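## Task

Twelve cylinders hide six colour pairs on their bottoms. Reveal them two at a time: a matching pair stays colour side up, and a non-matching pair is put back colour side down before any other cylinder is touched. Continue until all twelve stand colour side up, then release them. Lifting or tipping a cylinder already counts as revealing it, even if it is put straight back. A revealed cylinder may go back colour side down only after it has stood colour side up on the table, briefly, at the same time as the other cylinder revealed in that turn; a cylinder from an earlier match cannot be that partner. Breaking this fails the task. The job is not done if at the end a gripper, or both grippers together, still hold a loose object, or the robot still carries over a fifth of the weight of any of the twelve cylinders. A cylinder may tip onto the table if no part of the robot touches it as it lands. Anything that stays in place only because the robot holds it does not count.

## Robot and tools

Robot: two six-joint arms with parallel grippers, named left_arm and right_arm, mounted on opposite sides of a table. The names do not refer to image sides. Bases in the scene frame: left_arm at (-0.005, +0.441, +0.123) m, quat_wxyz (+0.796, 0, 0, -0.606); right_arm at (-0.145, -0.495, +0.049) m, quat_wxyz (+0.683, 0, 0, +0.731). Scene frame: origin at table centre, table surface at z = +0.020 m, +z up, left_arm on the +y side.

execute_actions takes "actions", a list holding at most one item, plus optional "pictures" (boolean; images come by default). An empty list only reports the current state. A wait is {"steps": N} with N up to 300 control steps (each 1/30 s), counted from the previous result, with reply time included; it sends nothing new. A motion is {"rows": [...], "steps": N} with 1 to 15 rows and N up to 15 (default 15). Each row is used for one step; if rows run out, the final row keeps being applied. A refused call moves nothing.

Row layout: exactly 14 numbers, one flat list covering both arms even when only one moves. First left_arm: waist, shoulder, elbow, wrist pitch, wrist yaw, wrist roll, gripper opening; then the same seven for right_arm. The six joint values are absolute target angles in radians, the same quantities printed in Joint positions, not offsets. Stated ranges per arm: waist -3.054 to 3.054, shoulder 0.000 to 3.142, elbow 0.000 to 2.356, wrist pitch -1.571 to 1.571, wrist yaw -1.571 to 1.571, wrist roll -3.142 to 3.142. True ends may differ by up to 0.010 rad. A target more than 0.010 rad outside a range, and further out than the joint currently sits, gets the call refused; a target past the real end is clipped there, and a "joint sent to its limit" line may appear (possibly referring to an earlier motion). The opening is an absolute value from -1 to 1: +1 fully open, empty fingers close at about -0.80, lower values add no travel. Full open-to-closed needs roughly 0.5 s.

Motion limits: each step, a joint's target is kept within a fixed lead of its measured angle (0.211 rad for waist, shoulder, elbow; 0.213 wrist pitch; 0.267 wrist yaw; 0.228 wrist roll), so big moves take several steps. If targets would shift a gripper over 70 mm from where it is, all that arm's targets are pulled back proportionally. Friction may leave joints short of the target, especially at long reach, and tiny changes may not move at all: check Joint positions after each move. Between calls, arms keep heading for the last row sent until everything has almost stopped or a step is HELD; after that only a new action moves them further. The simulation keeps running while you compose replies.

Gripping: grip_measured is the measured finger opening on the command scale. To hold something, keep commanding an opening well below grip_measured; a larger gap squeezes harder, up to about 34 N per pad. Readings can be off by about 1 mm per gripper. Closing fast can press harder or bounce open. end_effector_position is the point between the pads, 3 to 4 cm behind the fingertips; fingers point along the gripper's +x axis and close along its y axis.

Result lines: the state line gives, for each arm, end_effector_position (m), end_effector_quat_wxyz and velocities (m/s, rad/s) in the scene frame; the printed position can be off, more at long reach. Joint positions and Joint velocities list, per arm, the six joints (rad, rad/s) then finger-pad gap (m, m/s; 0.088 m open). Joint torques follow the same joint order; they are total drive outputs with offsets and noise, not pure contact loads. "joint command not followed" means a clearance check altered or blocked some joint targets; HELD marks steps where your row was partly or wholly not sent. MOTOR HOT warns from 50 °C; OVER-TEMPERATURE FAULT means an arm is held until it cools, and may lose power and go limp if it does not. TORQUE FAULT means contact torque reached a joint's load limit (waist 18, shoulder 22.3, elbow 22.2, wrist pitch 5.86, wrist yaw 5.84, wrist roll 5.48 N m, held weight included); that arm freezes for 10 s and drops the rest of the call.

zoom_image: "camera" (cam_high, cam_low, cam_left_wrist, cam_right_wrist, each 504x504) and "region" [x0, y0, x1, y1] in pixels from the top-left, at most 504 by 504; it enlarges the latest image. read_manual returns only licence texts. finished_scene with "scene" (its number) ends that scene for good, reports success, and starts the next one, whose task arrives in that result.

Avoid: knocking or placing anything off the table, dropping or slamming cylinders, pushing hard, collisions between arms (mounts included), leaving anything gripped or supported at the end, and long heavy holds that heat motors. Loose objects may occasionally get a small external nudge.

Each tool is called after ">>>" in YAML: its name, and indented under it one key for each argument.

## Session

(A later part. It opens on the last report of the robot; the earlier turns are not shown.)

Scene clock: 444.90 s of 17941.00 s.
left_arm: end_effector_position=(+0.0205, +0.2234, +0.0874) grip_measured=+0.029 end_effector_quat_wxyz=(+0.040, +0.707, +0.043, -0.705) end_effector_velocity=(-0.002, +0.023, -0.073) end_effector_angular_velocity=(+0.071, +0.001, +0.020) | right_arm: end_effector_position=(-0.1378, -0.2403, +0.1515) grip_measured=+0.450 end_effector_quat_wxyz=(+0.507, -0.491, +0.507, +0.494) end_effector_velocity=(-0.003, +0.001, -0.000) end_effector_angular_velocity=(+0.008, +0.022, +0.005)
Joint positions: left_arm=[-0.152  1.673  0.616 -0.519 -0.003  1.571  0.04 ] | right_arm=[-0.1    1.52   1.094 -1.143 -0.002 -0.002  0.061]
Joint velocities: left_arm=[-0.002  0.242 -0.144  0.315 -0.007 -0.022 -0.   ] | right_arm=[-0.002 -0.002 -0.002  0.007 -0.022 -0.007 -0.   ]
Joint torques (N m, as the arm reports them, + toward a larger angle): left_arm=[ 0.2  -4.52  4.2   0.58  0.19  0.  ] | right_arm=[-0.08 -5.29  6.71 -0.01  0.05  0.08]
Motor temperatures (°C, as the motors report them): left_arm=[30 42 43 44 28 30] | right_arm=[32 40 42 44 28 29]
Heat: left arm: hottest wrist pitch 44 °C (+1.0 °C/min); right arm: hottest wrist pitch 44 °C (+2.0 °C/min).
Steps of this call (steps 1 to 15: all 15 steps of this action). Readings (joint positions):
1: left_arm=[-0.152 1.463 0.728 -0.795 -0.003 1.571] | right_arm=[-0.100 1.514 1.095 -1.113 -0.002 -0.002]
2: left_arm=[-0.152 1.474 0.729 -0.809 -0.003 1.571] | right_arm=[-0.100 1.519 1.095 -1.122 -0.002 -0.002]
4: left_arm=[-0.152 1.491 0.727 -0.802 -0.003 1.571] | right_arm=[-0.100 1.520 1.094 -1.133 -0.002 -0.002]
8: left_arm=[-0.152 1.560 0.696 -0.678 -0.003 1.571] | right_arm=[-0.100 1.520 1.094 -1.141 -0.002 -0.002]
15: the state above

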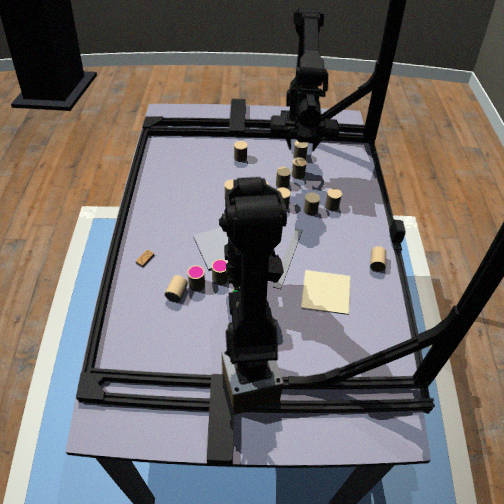

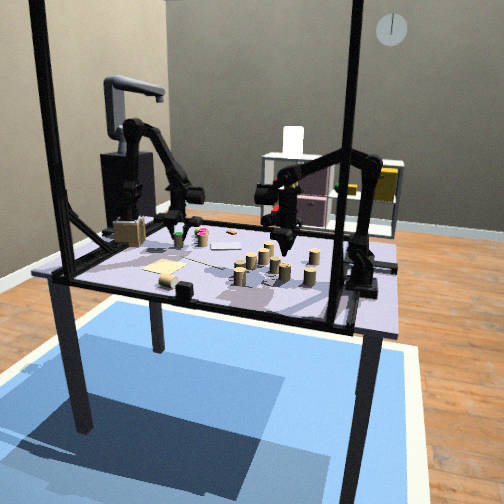

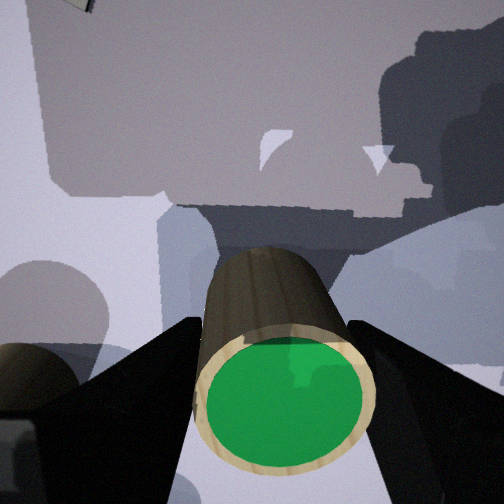

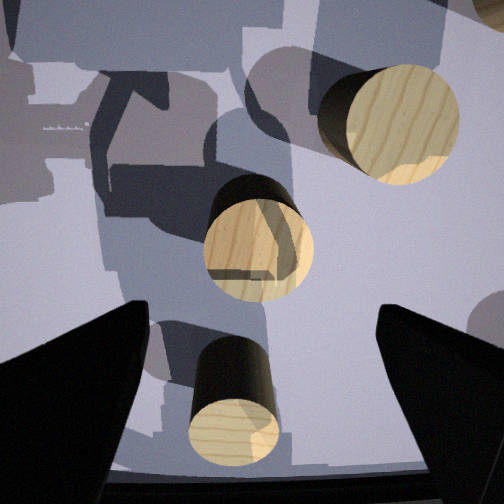

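>>> execute_actions:
  actions:
    - {"rows":[[-0.15,1.691,0.602,-0.488,0,1.571,0.5,-0.11,1.56,1.04,-1.052,0,0.3,0.4],[-0.15,1.691,0.602,-0.488,0,1.571,0.5,-0.11,1.56,1.04,-1.052,0,0.3,0.4],[-0.15,1.691,0.602,-0.488,0,1.571,0.5,-0.11,1.56,1.04,-1.052,0,0.3,0.4],[-0.15,1.691,0.602,-0.488,0,1.571,0.5,-0.11,1.59,0.975,-0.957,0,0.3,0.4],[-0.15,1.691,0.602,-0.488,0,1.571,0.5,-0.11,1.59,0.975,-0.957,0,0.3,0.4],[-0.15,1.691,0.602,-0.488,0,1.571,0.5,-0.11,1.59,0.975,-0.957,0,0.3,0.4],[-0.15,1.665,0.622,-0.53,0,1.571,0.5,-0.11,1.61,0.928,-0.89,0,0.3,0.4],[-0.15,1.62,0.652,-0.605,0,1.571,0.5,-0.11,1.61,0.928,-0.89,0,0.3,0.4],[-0.15,1.62,0.652,-0.605,0,1.571,0.5,-0.11,1.61,0.928,-0.89,0,0.3,0.4],[-0.15,1.555,0.7,-0.72,0,1.571,0.5,-0.11,1.623,0.896,-0.848,0,0.3,0.4],[-0.15,1.555,0.7,-0.72,0,1.571,0.5,-0.11,1.623,0.896,-0.848,0,0.3,0.4],[-0.15,1.45,0.72,-0.72,0,1.571,0.5,-0.11,1.623,0.896,-0.848,0,0.3,0.4],[-0.15,1.45,0.72,-0.72,0,1.571,0.5,-0.11,1.623,0.896,-0.848,0,0.3,0.4],[-0.15,1.4,0.72,-0.72,0,1.571,0.5,-0.11,1.623,0.896,-0.848,0,0.3,0.1]],"steps":15}
  pictures: false

>>> execute_actions:
  actions:
    - {"rows":[[-0.426,1.2,0.55,0.84,0,1.571,0.5,-0.11,1.623,0.896,-0.848,0,0.3,0.1],[-0.426,1.2,0.55,0.84,0,1.571,0.5,-0.11,1.623,0.896,-0.848,0,0.3,0.1],[-0.426,1.2,0.55,0.84,0,1.571,0.5,-0.11,1.623,0.896,-0.848,0,0.3,0],[-0.426,1.2,0.55,0.84,0,1.571,0.5,-0.11,1.623,0.896,-0.848,0,0.3,-0.3],[-0.426,1.2,0.55,0.84,0,1.571,0.5,-0.11,1.623,0.896,-0.848,0,0.3,-0.3],[-0.426,1.2,0.55,0.84,0,1.571,0.5,-0.11,1.623,0.896,-0.848,0,0.3,-0.3],[-0.426,1.2,0.55,0.84,0,1.571,0.5,-0.11,1.623,0.896,-0.848,0,0.3,-0.3],[-0.426,1.2,0.55,0.84,0,1.571,0.5,-0.11,1.59,0.975,-0.957,0,0.3,-0.3],[-0.426,1.2,0.55,0.84,0,1.571,0.5,-0.11,1.59,0.975,-0.957,0,0.3,-0.3],[-0.426,1.2,0.55,0.84,0,1.571,0.5,-0.11,1.56,1.04,-1.052,0,0.3,-0.3],[-0.426,1.2,0.55,0.84,0,1.571,0.5,-0.11,1.56,1.04,-1.052,0,0.3,-0.3],[-0.426,1.2,0.55,0.84,0,1.571,0.5,-0.11,1.53,1.105,-1.145,0,0.3,-0.3],[-0.426,1.2,0.55,0.84,0,1.571,0.5,-0.11,1.49,1.15,-1.18,0,0.3,-0.3],[-0.426,1.2,0.55,0.84,0,1.571,0.5,-0.11,1.44,1.15,-1.18,0,0,-0.3],[-0.426,1.2,0.55,0.84,0,1.571,0.5,-0.11,1.38,1.15,-1.15,0,0,-0.3]],"steps":15}
  pictures: false

>>> execute_actions:
  actions:
    - {"rows":[[-0.426,1.2,0.42,0.84,0,1.571,0.5,-0.15,1.35,1.15,-1.1,0,0,-0.3],[-0.426,1.2,0.42,0.84,0,1.571,0.5,-0.22,1.33,1.1,0.53,0,0,-0.3]],"steps":15}
  pictures: false

>>> execute_actions:
  actions:
    - {"rows":[[-0.426,1.2,0.42,0.84,0,1.571,0.5,-0.22,1.35,1.1,0.53,0,0,-0.3],[-0.426,1.2,0.42,0.84,0,1.571,0.5,-0.22,1.424,0.885,0.533,0,0,-0.3]],"steps":13}
  pictures: false

>>> execute_actions:
  actions:
    - {"rows":[[-0.426,1.31,0.47,0.84,0,1.571,0.5,-0.22,1.424,0.885,0.533,0,0,-0.3]],"steps":13}

Scene clock: 462.43 s of 17941.00 s.
left_arm: end_effector_position=(+0.0225, +0.2073, +0.1459) grip_measured=+0.497 end_effector_quat_wxyz=(+0.080, +0.708, +0.003, -0.702) end_effector_velocity=(+0.017, -0.142, +0.286) end_effector_angular_velocity=(-1.108, -0.138, +0.006) | right_arm: end_effector_position=(-0.1356, -0.2384, +0.0843) grip_measured=+0.266 end_effector_quat_wxyz=(+0.577, -0.408, +0.576, +0.411) end_effector_velocity=(+0.001, +0.004, -0.012) end_effector_angular_velocity=(+0.042, +0.006, -0.015)
Joint positions: left_arm=[-0.152  1.468  0.703 -0.696 -0.003  1.571  0.063] | right_arm=[-0.107  1.613  0.905 -0.86  -0.002  0.296  0.052]
Joint velocities: left_arm=[-0.002 -1.009  0.305 -0.198 -0.007 -0.007  0.002] | right_arm=[-0.007  0.002 -0.051  0.095 -0.007  0.007 -0.11 ]
Joint torques (N m, as the arm reports them, + toward a larger angle): left_arm=[ 0.18 -3.26  5.29  0.19  0.17 -0.06] | right_arm=[-0.25 -5.25  5.06  0.31  0.04  0.1 ]
Motor temperatures (°C, as the motors report them): left_arm=[30 42 41 41 28 30] | right_arm=[32 40 41 42 28 29]
Heat: left arm: hottest shoulder 42 °C (-1.0 °C/min); right arm: hottest wrist pitch 42 °C (-2.0 °C/min).
Steps of this call (steps 1 to 30: the robot went on to your last target; steps 31 to 511: nothing new was sent; steps 512 to 526: all 15 steps of this action). Readings (joint positions):
512: left_arm=[-0.152 1.687 0.606 -0.490 -0.003 1.571] | right_arm=[-0.100 1.523 1.089 -1.129 -0.002 0.049]
513: left_arm=[-0.152 1.687 0.606 -0.490 -0.003 1.571] | right_arm=[-0.102 1.525 1.080 -1.099 -0.002 0.120]
515: left_arm=[-0.152 1.687 0.606 -0.490 -0.003 1.571] | right_arm=[-0.105 1.541 1.056 -1.055 -0.002 0.214]
519: left_arm=[-0.152 1.677 0.614 -0.522 -0.003 1.571] | right_arm=[-0.107 1.581 0.976 -0.946 -0.002 0.279]
526: the state above

Scene clock: 462.93 s of 17941.00 s.
left_arm: end_effector_position=(-0.0598, +0.0891, +0.2811) grip_measured=+0.500 end_effector_quat_wxyz=(+0.334, +0.565, -0.425, -0.624) end_effector_velocity=(-0.025, -0.166, +0.367) end_effector_angular_velocity=(-1.825, +0.293, +0.022) | right_arm: end_effector_position=(-0.1352, -0.2356, +0.1526) grip_measured=+0.004 end_effector_quat_wxyz=(+0.560, -0.433, +0.545, +0.451) end_effector_velocity=(+0.005, +0.137, +0.472) end_effector_angular_velocity=(+1.788, -0.129, +1.953)
Joint positions: left_arm=[-0.423  1.209  0.558  0.216  0.001  1.571  0.063] | right_arm=[-0.108  1.512  1.091 -1.117 -0.001  0.181  0.039]
Joint velocities: left_arm=[-0.007 -0.012 -0.002  1.839 -0.022 -0.022  0.   ] | right_arm=[-0.002 -1.292  0.637 -0.139 -0.007 -1.956 -0.   ]
Joint torques (N m, as the arm reports them, + toward a larger angle): left_arm=[-0.23 -4.51  6.4   2.12  0.04 -0.08] | right_arm=[-0.07 -9.49  7.32 -0.27  0.   -0.06]
Motor temperatures (°C, as the motors report them): left_arm=[30 42 41 41 28 30] | right_arm=[32 40 41 42 28 29]
Heat: left arm: hottest shoulder 42 °C (-1.0 °C/min); right arm: hottest wrist pitch 42 °C (-1.0 °C/min).
Steps of this call (steps 1 to 15: all 15 steps of this action). Readings (joint positions):
1: left_arm=[-0.172 1.419 0.687 -0.652 -0.013 1.571] | right_arm=[-0.107 1.613 0.904 -0.856 -0.002 0.296]
2: left_arm=[-0.230 1.360 0.651 -0.576 -0.014 1.571] | right_arm=[-0.107 1.613 0.904 -0.854 -0.002 0.296]
4: left_arm=[-0.346 1.267 0.596 -0.468 0.000 1.571] | right_arm=[-0.107 1.614 0.904 -0.852 -0.002 0.297]
8: left_arm=[-0.414 1.219 0.563 -0.218 0.001 1.571] | right_arm=[-0.108 1.614 0.912 -0.867 -0.001 0.297]
15: the state above

Scene clock: 463.43 s of 17941.00 s.
left_arm: end_effector_position=(-0.0606, +0.0859, +0.3559) grip_measured=+0.500 end_effector_quat_wxyz=(+0.474, +0.445, -0.549, -0.525) end_effector_velocity=(+0.001, +0.003, +0.034) end_effector_angular_velocity=(-0.158, +0.047, +0.004) | right_arm: end_effector_position=(-0.0854, -0.0965, +0.3083) grip_measured=+0.004 end_effector_quat_wxyz=(+0.736, -0.158, +0.186, +0.632) end_effector_velocity=(+0.028, +0.190, +0.359) end_effector_angular_velocity=(+1.845, -0.293, +0.014)
Joint positions: left_arm=[-0.424  1.198  0.424  0.828  0.001  1.571  0.063] | right_arm=[-0.217  1.337  1.106 -0.262  0.001  0.004  0.039]
Joint velocities: left_arm=[-0.002 -0.002 -0.007  0.168 -0.007 -0.022 -0.   ] | right_arm=[-0.002 -0.002 -0.002  1.868 -0.007 -0.022 -0.   ]
Joint torques (N m, as the arm reports them, + toward a larger angle): left_arm=[-0.26 -3.33  6.61  2.17  0.03 -0.1 ] | right_arm=[-0.3  -6.88  7.03  1.56 -0.05 -0.09]
Motor temperatures (°C, as the motors report them): left_arm=[30 42 41 41 28 30] | right_arm=[32 40 41 42 28 29]
Heat: left arm: hottest shoulder 42 °C (-1.0 °C/min); right arm: hottest wrist pitch 42 °C (-1.0 °C/min).
Steps of this call (steps 1 to 15: all 15 steps of this action). Readings (joint positions):
1: left_arm=[-0.423 1.207 0.539 0.293 0.001 1.571] | right_arm=[-0.112 1.467 1.109 -1.117 -0.002 0.125]
2: left_arm=[-0.423 1.201 0.514 0.358 0.001 1.571] | right_arm=[-0.128 1.422 1.116 -1.079 -0.006 0.085]
4: left_arm=[-0.424 1.197 0.462 0.468 0.001 1.571] | right_arm=[-0.180 1.358 1.116 -0.937 -0.002 0.042]
8: left_arm=[-0.424 1.204 0.423 0.706 0.001 1.571] | right_arm=[-0.216 1.337 1.112 -0.694 0.001 0.012]
15: the state above

Scene clock: 463.87 s of 17941.00 s.
left_arm: end_effector_position=(-0.0606, +0.0860, +0.3581) grip_measured=+0.500 end_effector_quat_wxyz=(+0.477, +0.443, -0.552, -0.522) end_effector_velocity=(+0.002, +0.000, +0.001) end_effector_angular_velocity=(-0.008, -0.006, +0.010) | right_arm: end_effector_position=(-0.0797, -0.0586, +0.3182) grip_measured=+0.004 end_effector_quat_wxyz=(+0.758, -0.025, +0.032, +0.651) end_effector_velocity=(+0.002, -0.002, +0.291) end_effector_angular_velocity=(+1.011, -0.159, +0.001)
Joint positions: left_arm=[-0.424  1.198  0.424  0.838  0.001  1.571  0.063] | right_arm=[-0.217  1.435  0.879  0.475  0.001  0.003  0.039]
Joint velocities: left_arm=[ 0.002 -0.002 -0.002  0.007 -0.007  0.007 -0.   ] | right_arm=[-0.007 -0.168  0.144  0.711 -0.007 -0.007 -0.002]
Joint torques (N m, as the arm reports them, + toward a larger angle): left_arm=[-0.23 -3.41  6.69  2.17  0.01 -0.09] | right_arm=[-0.2  -6.76  7.23  1.22 -0.05 -0.07]
Motor temperatures (°C, as the motors report them): left_arm=[30 42 41 41 28 30] | right_arm=[32 40 41 42 28 29]
Heat: left arm: hottest shoulder 42 °C (-1.0 °C/min); right arm: hottest wrist pitch 42 °C (-1.0 °C/min).
Steps of this call (steps 1 to 13: all 13 steps of this action). Readings (joint positions):
1: left_arm=[-0.424 1.198 0.424 0.833 0.001 1.571] | right_arm=[-0.217 1.337 1.106 -0.200 0.001 0.003]
2: left_arm=[-0.424 1.198 0.424 0.835 0.001 1.571] | right_arm=[-0.217 1.343 1.086 -0.128 0.001 0.003]
4: left_arm=[-0.424 1.198 0.424 0.836 0.001 1.571] | right_arm=[-0.217 1.349 1.017 -0.010 0.001 0.003]
8: left_arm=[-0.424 1.198 0.424 0.838 0.001 1.571] | right_arm=[-0.217 1.425 0.895 0.212 0.001 0.003]
13: the state above

Scene clock: 464.30 s of 17941.00 s.
left_arm: end_effector_position=(-0.0634, +0.0687, +0.3376) grip_measured=+0.500 end_effector_quat_wxyz=(+0.459, +0.461, -0.536, -0.538) end_effector_velocity=(+0.000, -0.000, +0.000) end_effector_angular_velocity=(+0.004, +0.007, +0.005) | right_arm: end_effector_position=(-0.0798, -0.0592, +0.3366) grip_measured=+0.004 end_effector_quat_wxyz=(+0.758, -0.002, +0.005, +0.652) end_effector_velocity=(-0.002, -0.001, +0.006) end_effector_angular_velocity=(+0.016, -0.010, +0.010)
Joint positions: left_arm=[-0.424  1.304  0.461  0.838  0.001  1.571  0.063] | right_arm=[-0.217  1.426  0.885  0.53   0.001  0.003  0.039]
Joint velocities: left_arm=[-0.002 -0.002  0.002 -0.007 -0.007 -0.007 -0.   ] | right_arm=[ 0.002 -0.007  0.002  0.007 -0.007 -0.007 -0.   ]
Joint torques (N m, as the arm reports them, + toward a larger angle): left_arm=[-0.21 -3.43  8.13  2.17  0.03 -0.1 ] | right_arm=[-0.25 -6.87  7.58  1.61 -0.06 -0.08]
Motor temperatures (°C, as the motors report them): left_arm=[30 42 41 41 28 30] | right_arm=[32 40 41 42 28 29]
Heat: left arm: hottest shoulder 42 °C (-1.0 °C/min); right arm: hottest wrist pitch 42 °C (-1.0 °C/min).
Steps of this call (steps 1 to 13: all 13 steps of this action). Readings (joint positions):
1: left_arm=[-0.424 1.213 0.428 0.842 0.001 1.571] | right_arm=[-0.217 1.430 0.883 0.494 0.001 0.003]
2: left_arm=[-0.424 1.236 0.440 0.846 0.001 1.571] | right_arm=[-0.217 1.427 0.885 0.507 0.001 0.003]
4: left_arm=[-0.424 1.278 0.456 0.840 0.001 1.571] | right_arm=[-0.217 1.426 0.885 0.517 0.001 0.003]
8: left_arm=[-0.424 1.304 0.457 0.837 0.001 1.571] | right_arm=[-0.217 1.426 0.885 0.528 0.001 0.003]
13: the state above

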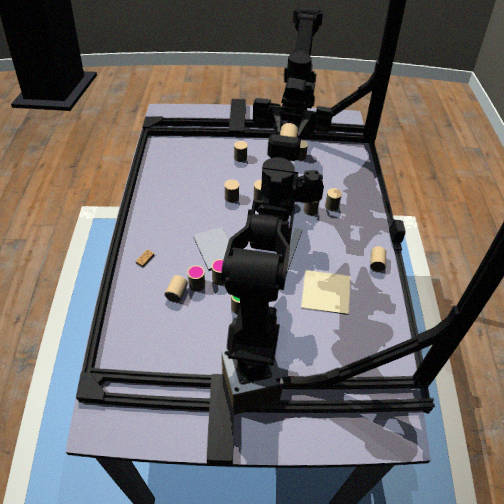

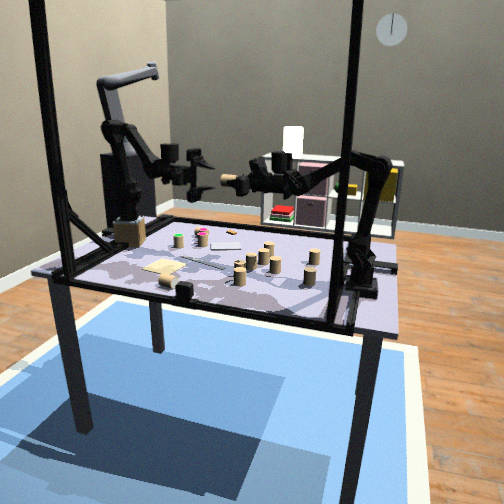

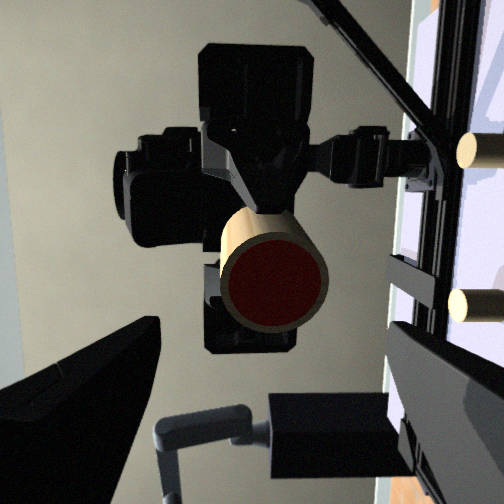

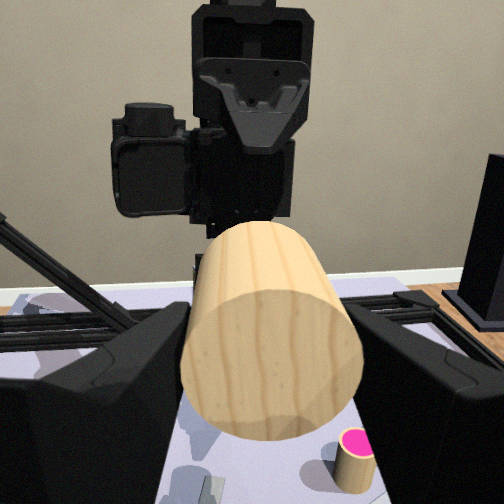

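Red: mismatch. Same procedure.

>>> execute_actions:
  actions:
    - {"rows":[[-0.426,1.4,0.545,0.86,0,1.571,0.5,-0.22,1.424,0.885,0.535,0,0,-0.3],[-0.426,1.4,0.545,0.86,0,1.571,0.5,-0.22,1.424,0.885,0.535,0,0,-0.3],[-0.426,1.4,0.545,0.86,0,1.571,0.5,-0.22,1.424,0.885,0.535,0,0,-0.3],[-0.426,1.49,0.62,0.876,0,1.571,0.5,-0.22,1.424,0.885,0.535,0,0,-0.3],[-0.426,1.49,0.62,0.876,0,1.571,0.5,-0.22,1.424,0.885,0.535,0,0,-0.3],[-0.426,1.49,0.62,0.876,0,1.571,0.5,-0.22,1.424,0.885,0.535,0,0,-0.3],[-0.426,1.585,0.698,0.892,0,1.571,0.5,-0.22,1.424,0.885,0.535,0,0,-0.3],[-0.426,1.585,0.698,0.892,0,1.571,0.5,-0.22,1.424,0.885,0.535,0,0,-0.3],[-0.426,1.585,0.698,0.892,0,1.571,0.5,-0.22,1.424,0.885,0.535,0,0,-0.3],[-0.426,1.585,0.698,0.892,0,1.571,0.5,-0.22,1.424,0.885,0.535,0,0,-0.3],[-0.426,1.585,0.698,0.892,0,1.571,0.5,-0.22,1.424,0.885,0.535,0,0,-0.3],[-0.426,1.585,0.698,0.892,0,1.571,0.1,-0.22,1.424,0.885,0.535,0,0,-0.3]],"steps":15}
  pictures: false

>>> execute_actions:
  actions:
    - {"rows":[[-0.426,1.585,0.698,0.892,0,1.571,0,-0.22,1.424,0.885,0.535,0,0,-0.3],[-0.426,1.585,0.698,0.892,0,1.571,-0.3,-0.22,1.424,0.885,0.535,0,0,-0.3],[-0.426,1.585,0.698,0.892,0,1.571,-0.3,-0.22,1.424,0.885,0.535,0,0,-0.3],[-0.426,1.585,0.698,0.892,0,1.571,-0.3,-0.22,1.424,0.885,0.535,0,0,-0.3],[-0.426,1.585,0.698,0.892,0,1.571,-0.3,-0.22,1.424,0.885,0.535,0,0,-0.3],[-0.426,1.585,0.698,0.892,0,1.571,-0.3,-0.22,1.424,0.885,0.535,0,0,0.5],[-0.426,1.585,0.698,0.892,0,1.571,-0.3,-0.22,1.424,0.885,0.535,0,0,0.5],[-0.426,1.585,0.698,0.892,0,1.571,-0.3,-0.22,1.424,0.885,0.535,0,0,0.5],[-0.426,1.585,0.698,0.892,0,1.571,-0.3,-0.22,1.424,0.885,0.535,0,0,0.5],[-0.426,1.585,0.698,0.892,0,1.571,-0.3,-0.22,1.424,0.885,0.535,0,0,0.5],[-0.426,1.47,0.6,0.872,0,1.571,-0.3,-0.22,1.424,0.885,0.535,0,0,0.5],[-0.426,1.47,0.6,0.872,0,1.571,-0.3,-0.22,1.424,0.885,0.535,0,0,0.5],[-0.426,1.47,0.6,0.872,0,1.571,-0.3,-0.22,1.424,0.885,0.535,0,0,0.5],[-0.426,1.31,0.47,0.84,0,1.571,-0.3,-0.22,1.424,0.885,0.535,0,0,0.5]],"steps":15}
  pictures: false

>>> execute_actions:
  actions:
    - {"rows":[[-0.426,1.25,0.44,0.84,0,1.571,-0.3,-0.22,1.424,0.87,0.53,0,0,0.5],[-0.426,1.22,0.43,0.84,0,1.571,-0.3,-0.22,1.424,0.87,0.53,0,0,0.5],[-0.426,1.2,0.5,-0.83,0,1.571,-0.3,-0.22,1.424,0.87,0.53,0,0,0.5]],"steps":15}
  pictures: false

>>> execute_actions:
  actions:
    - {"rows":[[-0.426,1.28,0.65,-0.83,0,1.571,-0.3,-0.22,1.424,0.87,0.53,0,0,0.5]],"steps":10}
  pictures: false

>>> execute_actions:
  actions:
    - {"rows":[[-0.426,1.491,0.75,-0.83,0,1.571,-0.3,-0.22,1.424,0.87,0.53,0,0,0.5]],"steps":7}
  pictures: false

>>> execute_actions:
  actions:
    - {"rows":[[-0.426,1.555,0.7,-0.72,0,1.571,-0.3,-0.22,1.424,0.87,0.53,0,0,0.5],[-0.426,1.555,0.7,-0.72,0,1.571,-0.3,-0.22,1.424,0.87,0.53,0,0,0.5],[-0.426,1.555,0.7,-0.72,0,1.571,-0.3,-0.22,1.424,0.87,0.53,0,0,0.5],[-0.426,1.62,0.652,-0.605,0,1.571,-0.3,-0.22,1.424,0.87,0.53,0,0,0.5],[-0.426,1.62,0.652,-0.605,0,1.571,-0.3,-0.22,1.424,0.87,0.53,0,0,0.5],[-0.426,1.62,0.652,-0.605,0,1.571,-0.3,-0.22,1.424,0.87,0.53,0,0,0.5],[-0.426,1.665,0.622,-0.53,0,1.571,-0.3,-0.22,1.424,0.87,0.53,0,0,0.5],[-0.426,1.665,0.622,-0.53,0,1.571,-0.3,-0.22,1.424,0.87,0.53,0,0,0.5],[-0.426,1.665,0.622,-0.53,0,1.571,-0.3,-0.22,1.424,0.87,0.53,0,0,0.5],[-0.426,1.691,0.602,-0.488,0,1.571,-0.3,-0.22,1.424,0.87,0.53,0,0,0.5]],"steps":15}
  pictures: false

>>> execute_actions:
  actions:
    - {"rows":[[-0.426,1.691,0.602,-0.488,0,1.571,-0.3,-0.22,1.424,0.87,0.53,0,0,0.5],[-0.426,1.691,0.602,-0.488,0,1.571,-0.3,-0.22,1.424,0.87,0.53,0,0,0.5],[-0.426,1.691,0.602,-0.488,0,1.571,-0.3,-0.22,1.424,0.87,0.53,0,0,0.5],[-0.426,1.691,0.602,-0.488,0,1.571,0.5,-0.22,1.424,0.87,0.53,0,0,0.5]],"steps":12}

Scene clock: 483.37 s of 17941.00 s.
left_arm: end_effector_position=(-0.0734, +0.0056, +0.3371) grip_measured=+0.188 end_effector_quat_wxyz=(+0.459, +0.461, -0.537, -0.538) end_effector_velocity=(-0.004, -0.009, +0.017) end_effector_angular_velocity=(-0.052, +0.001, -0.010) | right_arm: end_effector_position=(-0.0794, -0.0593, +0.3366) grip_measured=+0.003 end_effector_quat_wxyz=(+0.758, -0.003, +0.005, +0.652) end_effector_velocity=(-0.000, -0.002, +0.001) end_effector_angular_velocity=(+0.004, -0.023, +0.015)
Joint positions: left_arm=[-0.424  1.576  0.685  0.888  0.001  1.571  0.048] | right_arm=[-0.218  1.426  0.884  0.531  0.001  0.002  0.039]
Joint velocities: left_arm=[-0.002  0.017  0.046  0.022  0.007  0.007 -0.065] | right_arm=[-0.007 -0.007 -0.007  0.007 -0.022 -0.022 -0.   ]
Joint torques (N m, as the arm reports them, + toward a larger angle): left_arm=[-0.16 -5.1   7.88  2.24  0.02 -0.1 ] | right_arm=[-0.19 -6.85  7.64  1.7  -0.06 -0.04]
Motor temperatures (°C, as the motors report them): left_arm=[30 41 42 43 28 30] | right_arm=[32 40 42 44 28 29]
Heat: left arm: hottest wrist pitch 43 °C (-1.0 °C/min); right arm: hottest wrist pitch 44 °C (+2.0 °C/min).
Steps of this call (steps 1 to 15: the robot went on to your last target; steps 16 to 557: nothing new was sent; steps 558 to 572: all 15 steps of this action). Readings (joint positions):
558: left_arm=[-0.424 1.319 0.473 0.842 0.001 1.571] | right_arm=[-0.218 1.426 0.884 0.531 0.001 0.002]
559: left_arm=[-0.424 1.341 0.492 0.848 0.001 1.571] | right_arm=[-0.218 1.426 0.884 0.531 0.001 0.002]
561: left_arm=[-0.424 1.389 0.532 0.856 0.001 1.571] | right_arm=[-0.218 1.426 0.884 0.531 0.001 0.002]
565: left_arm=[-0.424 1.507 0.633 0.880 0.001 1.571] | right_arm=[-0.218 1.426 0.884 0.531 0.001 0.002]
572: the state above

Scene clock: 483.87 s of 17941.00 s.
left_arm: end_effector_position=(-0.0681, +0.0397, +0.3372) grip_measured=+0.034 end_effector_quat_wxyz=(+0.456, +0.463, -0.534, -0.540) end_effector_velocity=(+0.055, +0.366, -0.005) end_effector_angular_velocity=(-0.011, +0.009, -0.010) | right_arm: end_effector_position=(-0.0795, -0.0593, +0.3370) grip_measured=+0.481 end_effector_quat_wxyz=(+0.758, -0.002, +0.004, +0.652) end_effector_velocity=(-0.000, -0.001, -0.001) end_effector_angular_velocity=(-0.001, -0.022, +0.005)
Joint positions: left_arm=[-0.424  1.432  0.564  0.856  0.001  1.571  0.041] | right_arm=[-0.218  1.426  0.884  0.533  0.001  0.002  0.063]
Joint velocities: left_arm=[-0.002 -1.551 -1.311 -0.227  0.007 -0.007 -0.   ] | right_arm=[-0.002 -0.002 -0.007  0.007 -0.007 -0.022  0.009]
Joint torques (N m, as the arm reports them, + toward a larger angle): left_arm=[-0.14 -5.35  7.64  2.24  0.01 -0.09] | right_arm=[-0.22 -6.84  7.6   1.55 -0.06 -0.04]
Motor temperatures (°C, as the motors report them): left_arm=[30 41 42 43 28 30] | right_arm=[32 40 42 44 28 29]
Heat: left arm: hottest wrist pitch 43 °C (-1.0 °C/min); right arm: hottest wrist pitch 44 °C (+2.0 °C/min).
Steps of this call (steps 1 to 15: all 15 steps of this action). Readings (joint positions):
1: left_arm=[-0.424 1.577 0.686 0.889 0.001 1.571] | right_arm=[-0.218 1.426 0.884 0.531 0.001 0.002]
2: left_arm=[-0.424 1.577 0.688 0.888 0.001 1.571] | right_arm=[-0.218 1.426 0.884 0.533 0.001 0.002]
4: left_arm=[-0.424 1.578 0.688 0.890 0.001 1.571] | right_arm=[-0.218 1.426 0.884 0.533 0.001 0.002]
8: left_arm=[-0.424 1.578 0.688 0.890 0.001 1.571] | right_arm=[-0.218 1.426 0.884 0.533 0.001 0.002]
15: the state above

Scene clock: 484.37 s of 17941.00 s.
left_arm: end_effector_position=(-0.0555, +0.1203, +0.2263) grip_measured=+0.032 end_effector_quat_wxyz=(+0.263, +0.608, -0.361, -0.657) end_effector_velocity=(+0.037, +0.253, -0.332) end_effector_angular_velocity=(+1.901, -0.286, -0.004) | right_arm: end_effector_position=(-0.0796, -0.0596, +0.3349) grip_measured=+0.500 end_effector_quat_wxyz=(+0.758, -0.004, +0.006, +0.652) end_effector_velocity=(-0.002, -0.000, -0.002) end_effector_angular_velocity=(-0.008, -0.006, +0.020)
Joint positions: left_arm=[-0.424  1.208  0.497  0.057  0.001  1.571  0.041] | right_arm=[-0.218  1.426  0.88   0.532  0.001  0.002  0.063]
Joint velocities: left_arm=[-0.002 -0.002  0.002 -1.927  0.007 -0.007  0.   ] | right_arm=[-0.002 -0.002 -0.002 -0.007 -0.022 -0.007 -0.   ]
Joint torques (N m, as the arm reports them, + toward a larger angle): left_arm=[-0.17 -4.35  7.52  1.74  0.05 -0.1 ] | right_arm=[-0.17 -6.8   6.45  1.33 -0.04 -0.03]
Motor temperatures (°C, as the motors report them): left_arm=[30 41 42 43 28 30] | right_arm=[32 40 42 44 28 29]
Heat: left arm: hottest wrist pitch 43 °C (-1.0 °C/min); right arm: hottest wrist pitch 44 °C (+2.0 °C/min).
Steps of this call (steps 1 to 15: all 15 steps of this action). Readings (joint positions):
1: left_arm=[-0.424 1.379 0.523 0.851 0.001 1.571] | right_arm=[-0.218 1.426 0.884 0.533 0.001 0.002]
2: left_arm=[-0.424 1.332 0.492 0.847 0.001 1.571] | right_arm=[-0.218 1.426 0.884 0.533 0.001 0.002]
4: left_arm=[-0.424 1.256 0.481 0.739 0.001 1.571] | right_arm=[-0.218 1.426 0.883 0.533 0.001 0.002]
8: left_arm=[-0.424 1.210 0.497 0.498 0.001 1.571] | right_arm=[-0.218 1.426 0.880 0.532 0.001 0.002]
15: the state above

Scene clock: 484.70 s of 17941.00 s.
left_arm: end_effector_position=(-0.0449, +0.1886, +0.1796) grip_measured=+0.032 end_effector_quat_wxyz=(+0.076, +0.683, -0.184, -0.703) end_effector_velocity=(+0.061, +0.386, -0.168) end_effector_angular_velocity=(+1.947, -0.302, +0.021) | right_arm: end_effector_position=(-0.0796, -0.0596, +0.3348) grip_measured=+0.500 end_effector_quat_wxyz=(+0.758, -0.004, +0.006, +0.652) end_effector_velocity=(-0.000, -0.001, +0.002) end_effector_angular_velocity=(+0.006, -0.008, +0.005)
Joint positions: left_arm=[-0.424  1.274  0.642 -0.568  0.001  1.571  0.041] | right_arm=[-0.218  1.426  0.88   0.532  0.001  0.002  0.063]
Joint velocities: left_arm=[-0.002  0.066 -0.007 -1.897 -0.007 -0.022 -0.   ] | right_arm=[-0.002 -0.002 -0.002  0.007 -0.007 -0.007 -0.   ]
Joint torques (N m, as the arm reports them, + toward a larger angle): left_arm=[-0.15 -3.39  7.46  1.12  0.07 -0.07] | right_arm=[-0.15 -6.84  6.51  1.34 -0.04 -0.06]
Motor temperatures (°C, as the motors report them): left_arm=[30 41 42 43 28 30] | right_arm=[32 40 42 44 28 29]
Heat: left arm: hottest wrist pitch 43 °C (-1.0 °C/min); right arm: hottest wrist pitch 44 °C (+1.0 °C/min).
Steps of this call (steps 1 to 10: all 10 steps of this action). Readings (joint positions):
1: left_arm=[-0.424 1.218 0.516 -0.021 0.001 1.571] | right_arm=[-0.218 1.426 0.880 0.532 0.001 0.002]
2: left_arm=[-0.424 1.239 0.545 -0.086 0.001 1.571] | right_arm=[-0.218 1.426 0.880 0.532 0.001 0.002]
4: left_arm=[-0.424 1.267 0.601 -0.198 0.001 1.571] | right_arm=[-0.218 1.426 0.880 0.532 0.001 0.002]
8: left_arm=[-0.424 1.270 0.641 -0.440 0.001 1.571] | right_arm=[-0.218 1.426 0.880 0.532 0.001 0.002]
10: the state above

Scene clock: 484.93 s of 17941.00 s.
left_arm: end_effector_position=(-0.0392, +0.2251, +0.1483) grip_measured=+0.032 end_effector_quat_wxyz=(-0.051, +0.704, -0.059, -0.705) end_effector_velocity=(+0.005, +0.030, -0.009) end_effector_angular_velocity=(+0.262, -0.048, -0.010) | right_arm: end_effector_position=(-0.0796, -0.0596, +0.3348) grip_measured=+0.500 end_effector_quat_wxyz=(+0.758, -0.004, +0.006, +0.652) end_effector_velocity=(+0.000, +0.000, -0.004) end_effector_angular_velocity=(-0.013, -0.005, +0.005)
Joint positions: left_arm=[-0.424  1.478  0.728 -0.81   0.001  1.571  0.041] | right_arm=[-0.218  1.426  0.88   0.532  0.001  0.002  0.063]
Joint velocities: left_arm=[-0.002  0.129  0.076 -0.212 -0.007  0.007 -0.   ] | right_arm=[-0.002  0.002 -0.002 -0.007 -0.007 -0.007 -0.   ]
Joint torques (N m, as the arm reports them, + toward a larger angle): left_arm=[-0.16 -4.05  7.58  0.51  0.07 -0.04] | right_arm=[-0.22 -6.81  6.51  1.33 -0.04 -0.05]
Motor temperatures (°C, as the motors report them): left_arm=[30 41 42 43 28 30] | right_arm=[32 40 42 44 28 29]
Heat: left arm: hottest wrist pitch 43 °C (-1.0 °C/min); right arm: hottest wrist pitch 44 °C (+1.0 °C/min).
Steps of this call (steps 1 to 7: all 7 steps of this action). Readings (joint positions):
1: left_arm=[-0.424 1.305 0.657 -0.642 0.001 1.571] | right_arm=[-0.218 1.426 0.880 0.532 0.001 0.002]
2: left_arm=[-0.424 1.354 0.683 -0.696 0.001 1.571] | right_arm=[-0.218 1.426 0.880 0.532 0.001 0.002]
4: left_arm=[-0.424 1.441 0.718 -0.758 0.001 1.571] | right_arm=[-0.218 1.426 0.880 0.532 0.001 0.002]
7: the state above

Scene clock: 485.43 s of 17941.00 s.
left_arm: end_effector_position=(-0.0391, +0.2256, +0.0837) grip_measured=+0.031 end_effector_quat_wxyz=(-0.057, +0.705, -0.053, -0.705) end_effector_velocity=(-0.001, -0.004, -0.014) end_effector_angular_velocity=(-0.037, -0.002, -0.015) | right_arm: end_effector_position=(-0.0796, -0.0596, +0.3346) grip_measured=+0.500 end_effector_quat_wxyz=(+0.758, -0.004, +0.006, +0.652) end_effector_velocity=(+0.002, -0.001, +0.002) end_effector_angular_velocity=(+0.008, +0.006, -0.000)
Joint positions: left_arm=[-0.424  1.684  0.607 -0.5    0.001  1.571  0.041] | right_arm=[-0.218  1.426  0.88   0.532  0.001  0.002  0.064]
Joint velocities: left_arm=[-0.007  0.037 -0.037  0.11  -0.007  0.007 -0.001] | right_arm=[-0.007 -0.002 -0.002  0.007 -0.007  0.007 -0.   ]
Joint torques (N m, as the arm reports them, + toward a larger angle): left_arm=[-0.13 -4.04  4.07  0.63  0.07 -0.03] | right_arm=[-0.15 -6.79  6.47  1.33 -0.07 -0.03]
Motor temperatures (°C, as the motors report them): left_arm=[30 41 42 43 28 30] | right_arm=[32 40 42 44 28 29]
Heat: left arm: hottest wrist pitch 43 °C (-1.0 °C/min); right arm: hottest wrist pitch 44 °C (+1.0 °C/min).
Steps of this call (steps 1 to 15: all 15 steps of this action). Readings (joint positions):
1: left_arm=[-0.424 1.489 0.727 -0.801 0.001 1.571] | right_arm=[-0.218 1.426 0.880 0.532 0.001 0.002]
2: left_arm=[-0.424 1.502 0.723 -0.768 0.001 1.571] | right_arm=[-0.218 1.426 0.880 0.532 0.001 0.002]
4: left_arm=[-0.424 1.540 0.710 -0.720 0.001 1.571] | right_arm=[-0.218 1.426 0.880 0.532 0.001 0.002]
8: left_arm=[-0.424 1.621 0.653 -0.596 0.001 1.571] | right_arm=[-0.218 1.426 0.880 0.532 0.001 0.002]
15: the state above

Scene clock: 485.83 s of 17941.00 s.
left_arm: end_effector_position=(-0.0394, +0.2239, +0.0834) grip_measured=+0.485 end_effector_quat_wxyz=(-0.054, +0.705, -0.055, -0.705) end_effector_velocity=(+0.001, +0.000, +0.001) end_effector_angular_velocity=(+0.001, -0.008, +0.020) | right_arm: end_effector_position=(-0.0796, -0.0596, +0.3346) grip_measured=+0.500 end_effector_quat_wxyz=(+0.758, -0.004, +0.006, +0.652) end_effector_velocity=(+0.002, -0.001, +0.004) end_effector_angular_velocity=(+0.013, +0.006, -0.000)
Joint positions: left_arm=[-0.424  1.685  0.607 -0.49   0.001  1.571  0.063] | right_arm=[-0.218  1.426  0.88   0.532  0.001  0.002  0.064]
Joint velocities: left_arm=[-0.002 -0.002  0.002 -0.007 -0.007 -0.022 -0.008] | right_arm=[-0.007 -0.002  0.002  0.007 -0.007  0.007 -0.   ]
Joint torques (N m, as the arm reports them, + toward a larger angle): left_arm=[-0.18 -3.85  3.91  0.59  0.08 -0.02] | right_arm=[-0.24 -6.8   6.41  1.34 -0.03 -0.05]
Motor temperatures (°C, as the motors report them): left_arm=[30 41 42 43 28 30] | right_arm=[32 40 42 44 28 29]
Heat: left arm: hottest wrist pitch 43 °C (+0.0 °C/min); right arm: hottest wrist pitch 44 °C (+1.0 °C/min).
Steps of this call (steps 1 to 12: all 12 steps of this action). Readings (joint positions):
1: left_arm=[-0.424 1.684 0.607 -0.497 0.001 1.571] | right_arm=[-0.218 1.426 0.880 0.532 0.001 0.002]
2: left_arm=[-0.424 1.684 0.607 -0.495 0.001 1.571] | right_arm=[-0.218 1.426 0.880 0.532 0.001 0.002]
4: left_arm=[-0.424 1.685 0.607 -0.492 0.001 1.571] | right_arm=[-0.218 1.426 0.880 0.532 0.001 0.002]
8: left_arm=[-0.424 1.685 0.607 -0.491 0.001 1.571] | right_arm=[-0.218 1.426 0.880 0.532 0.001 0.002]
12: the state above

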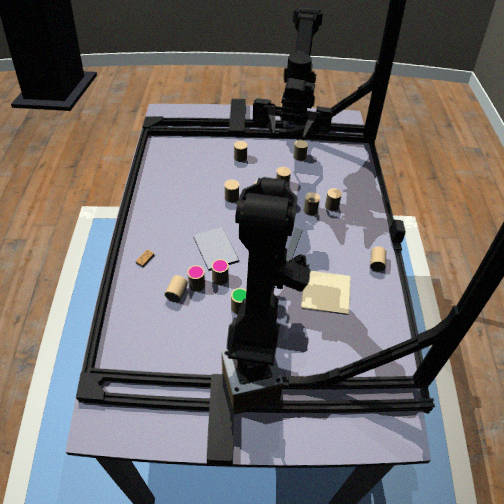

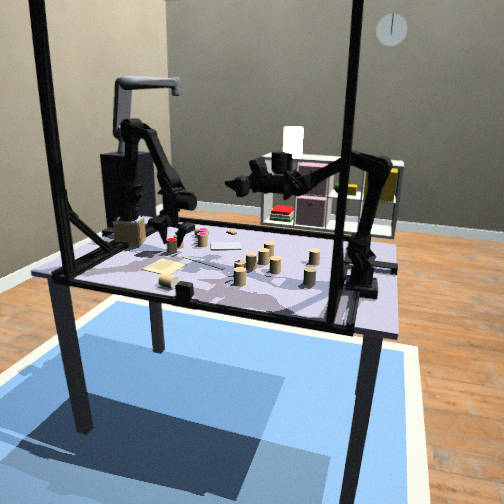

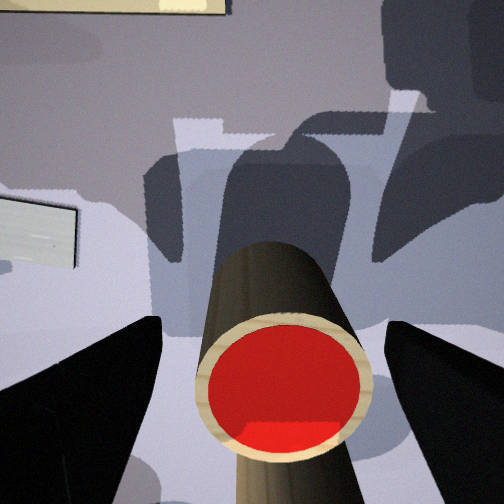

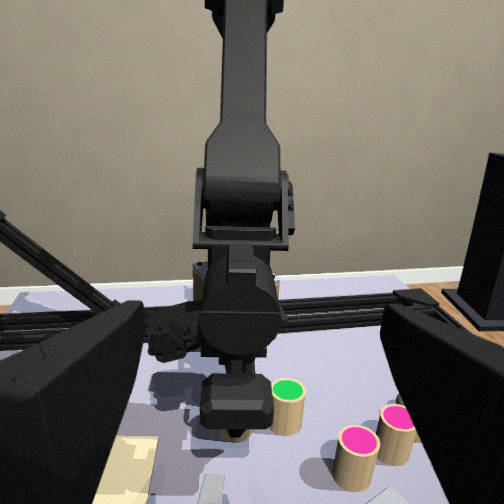

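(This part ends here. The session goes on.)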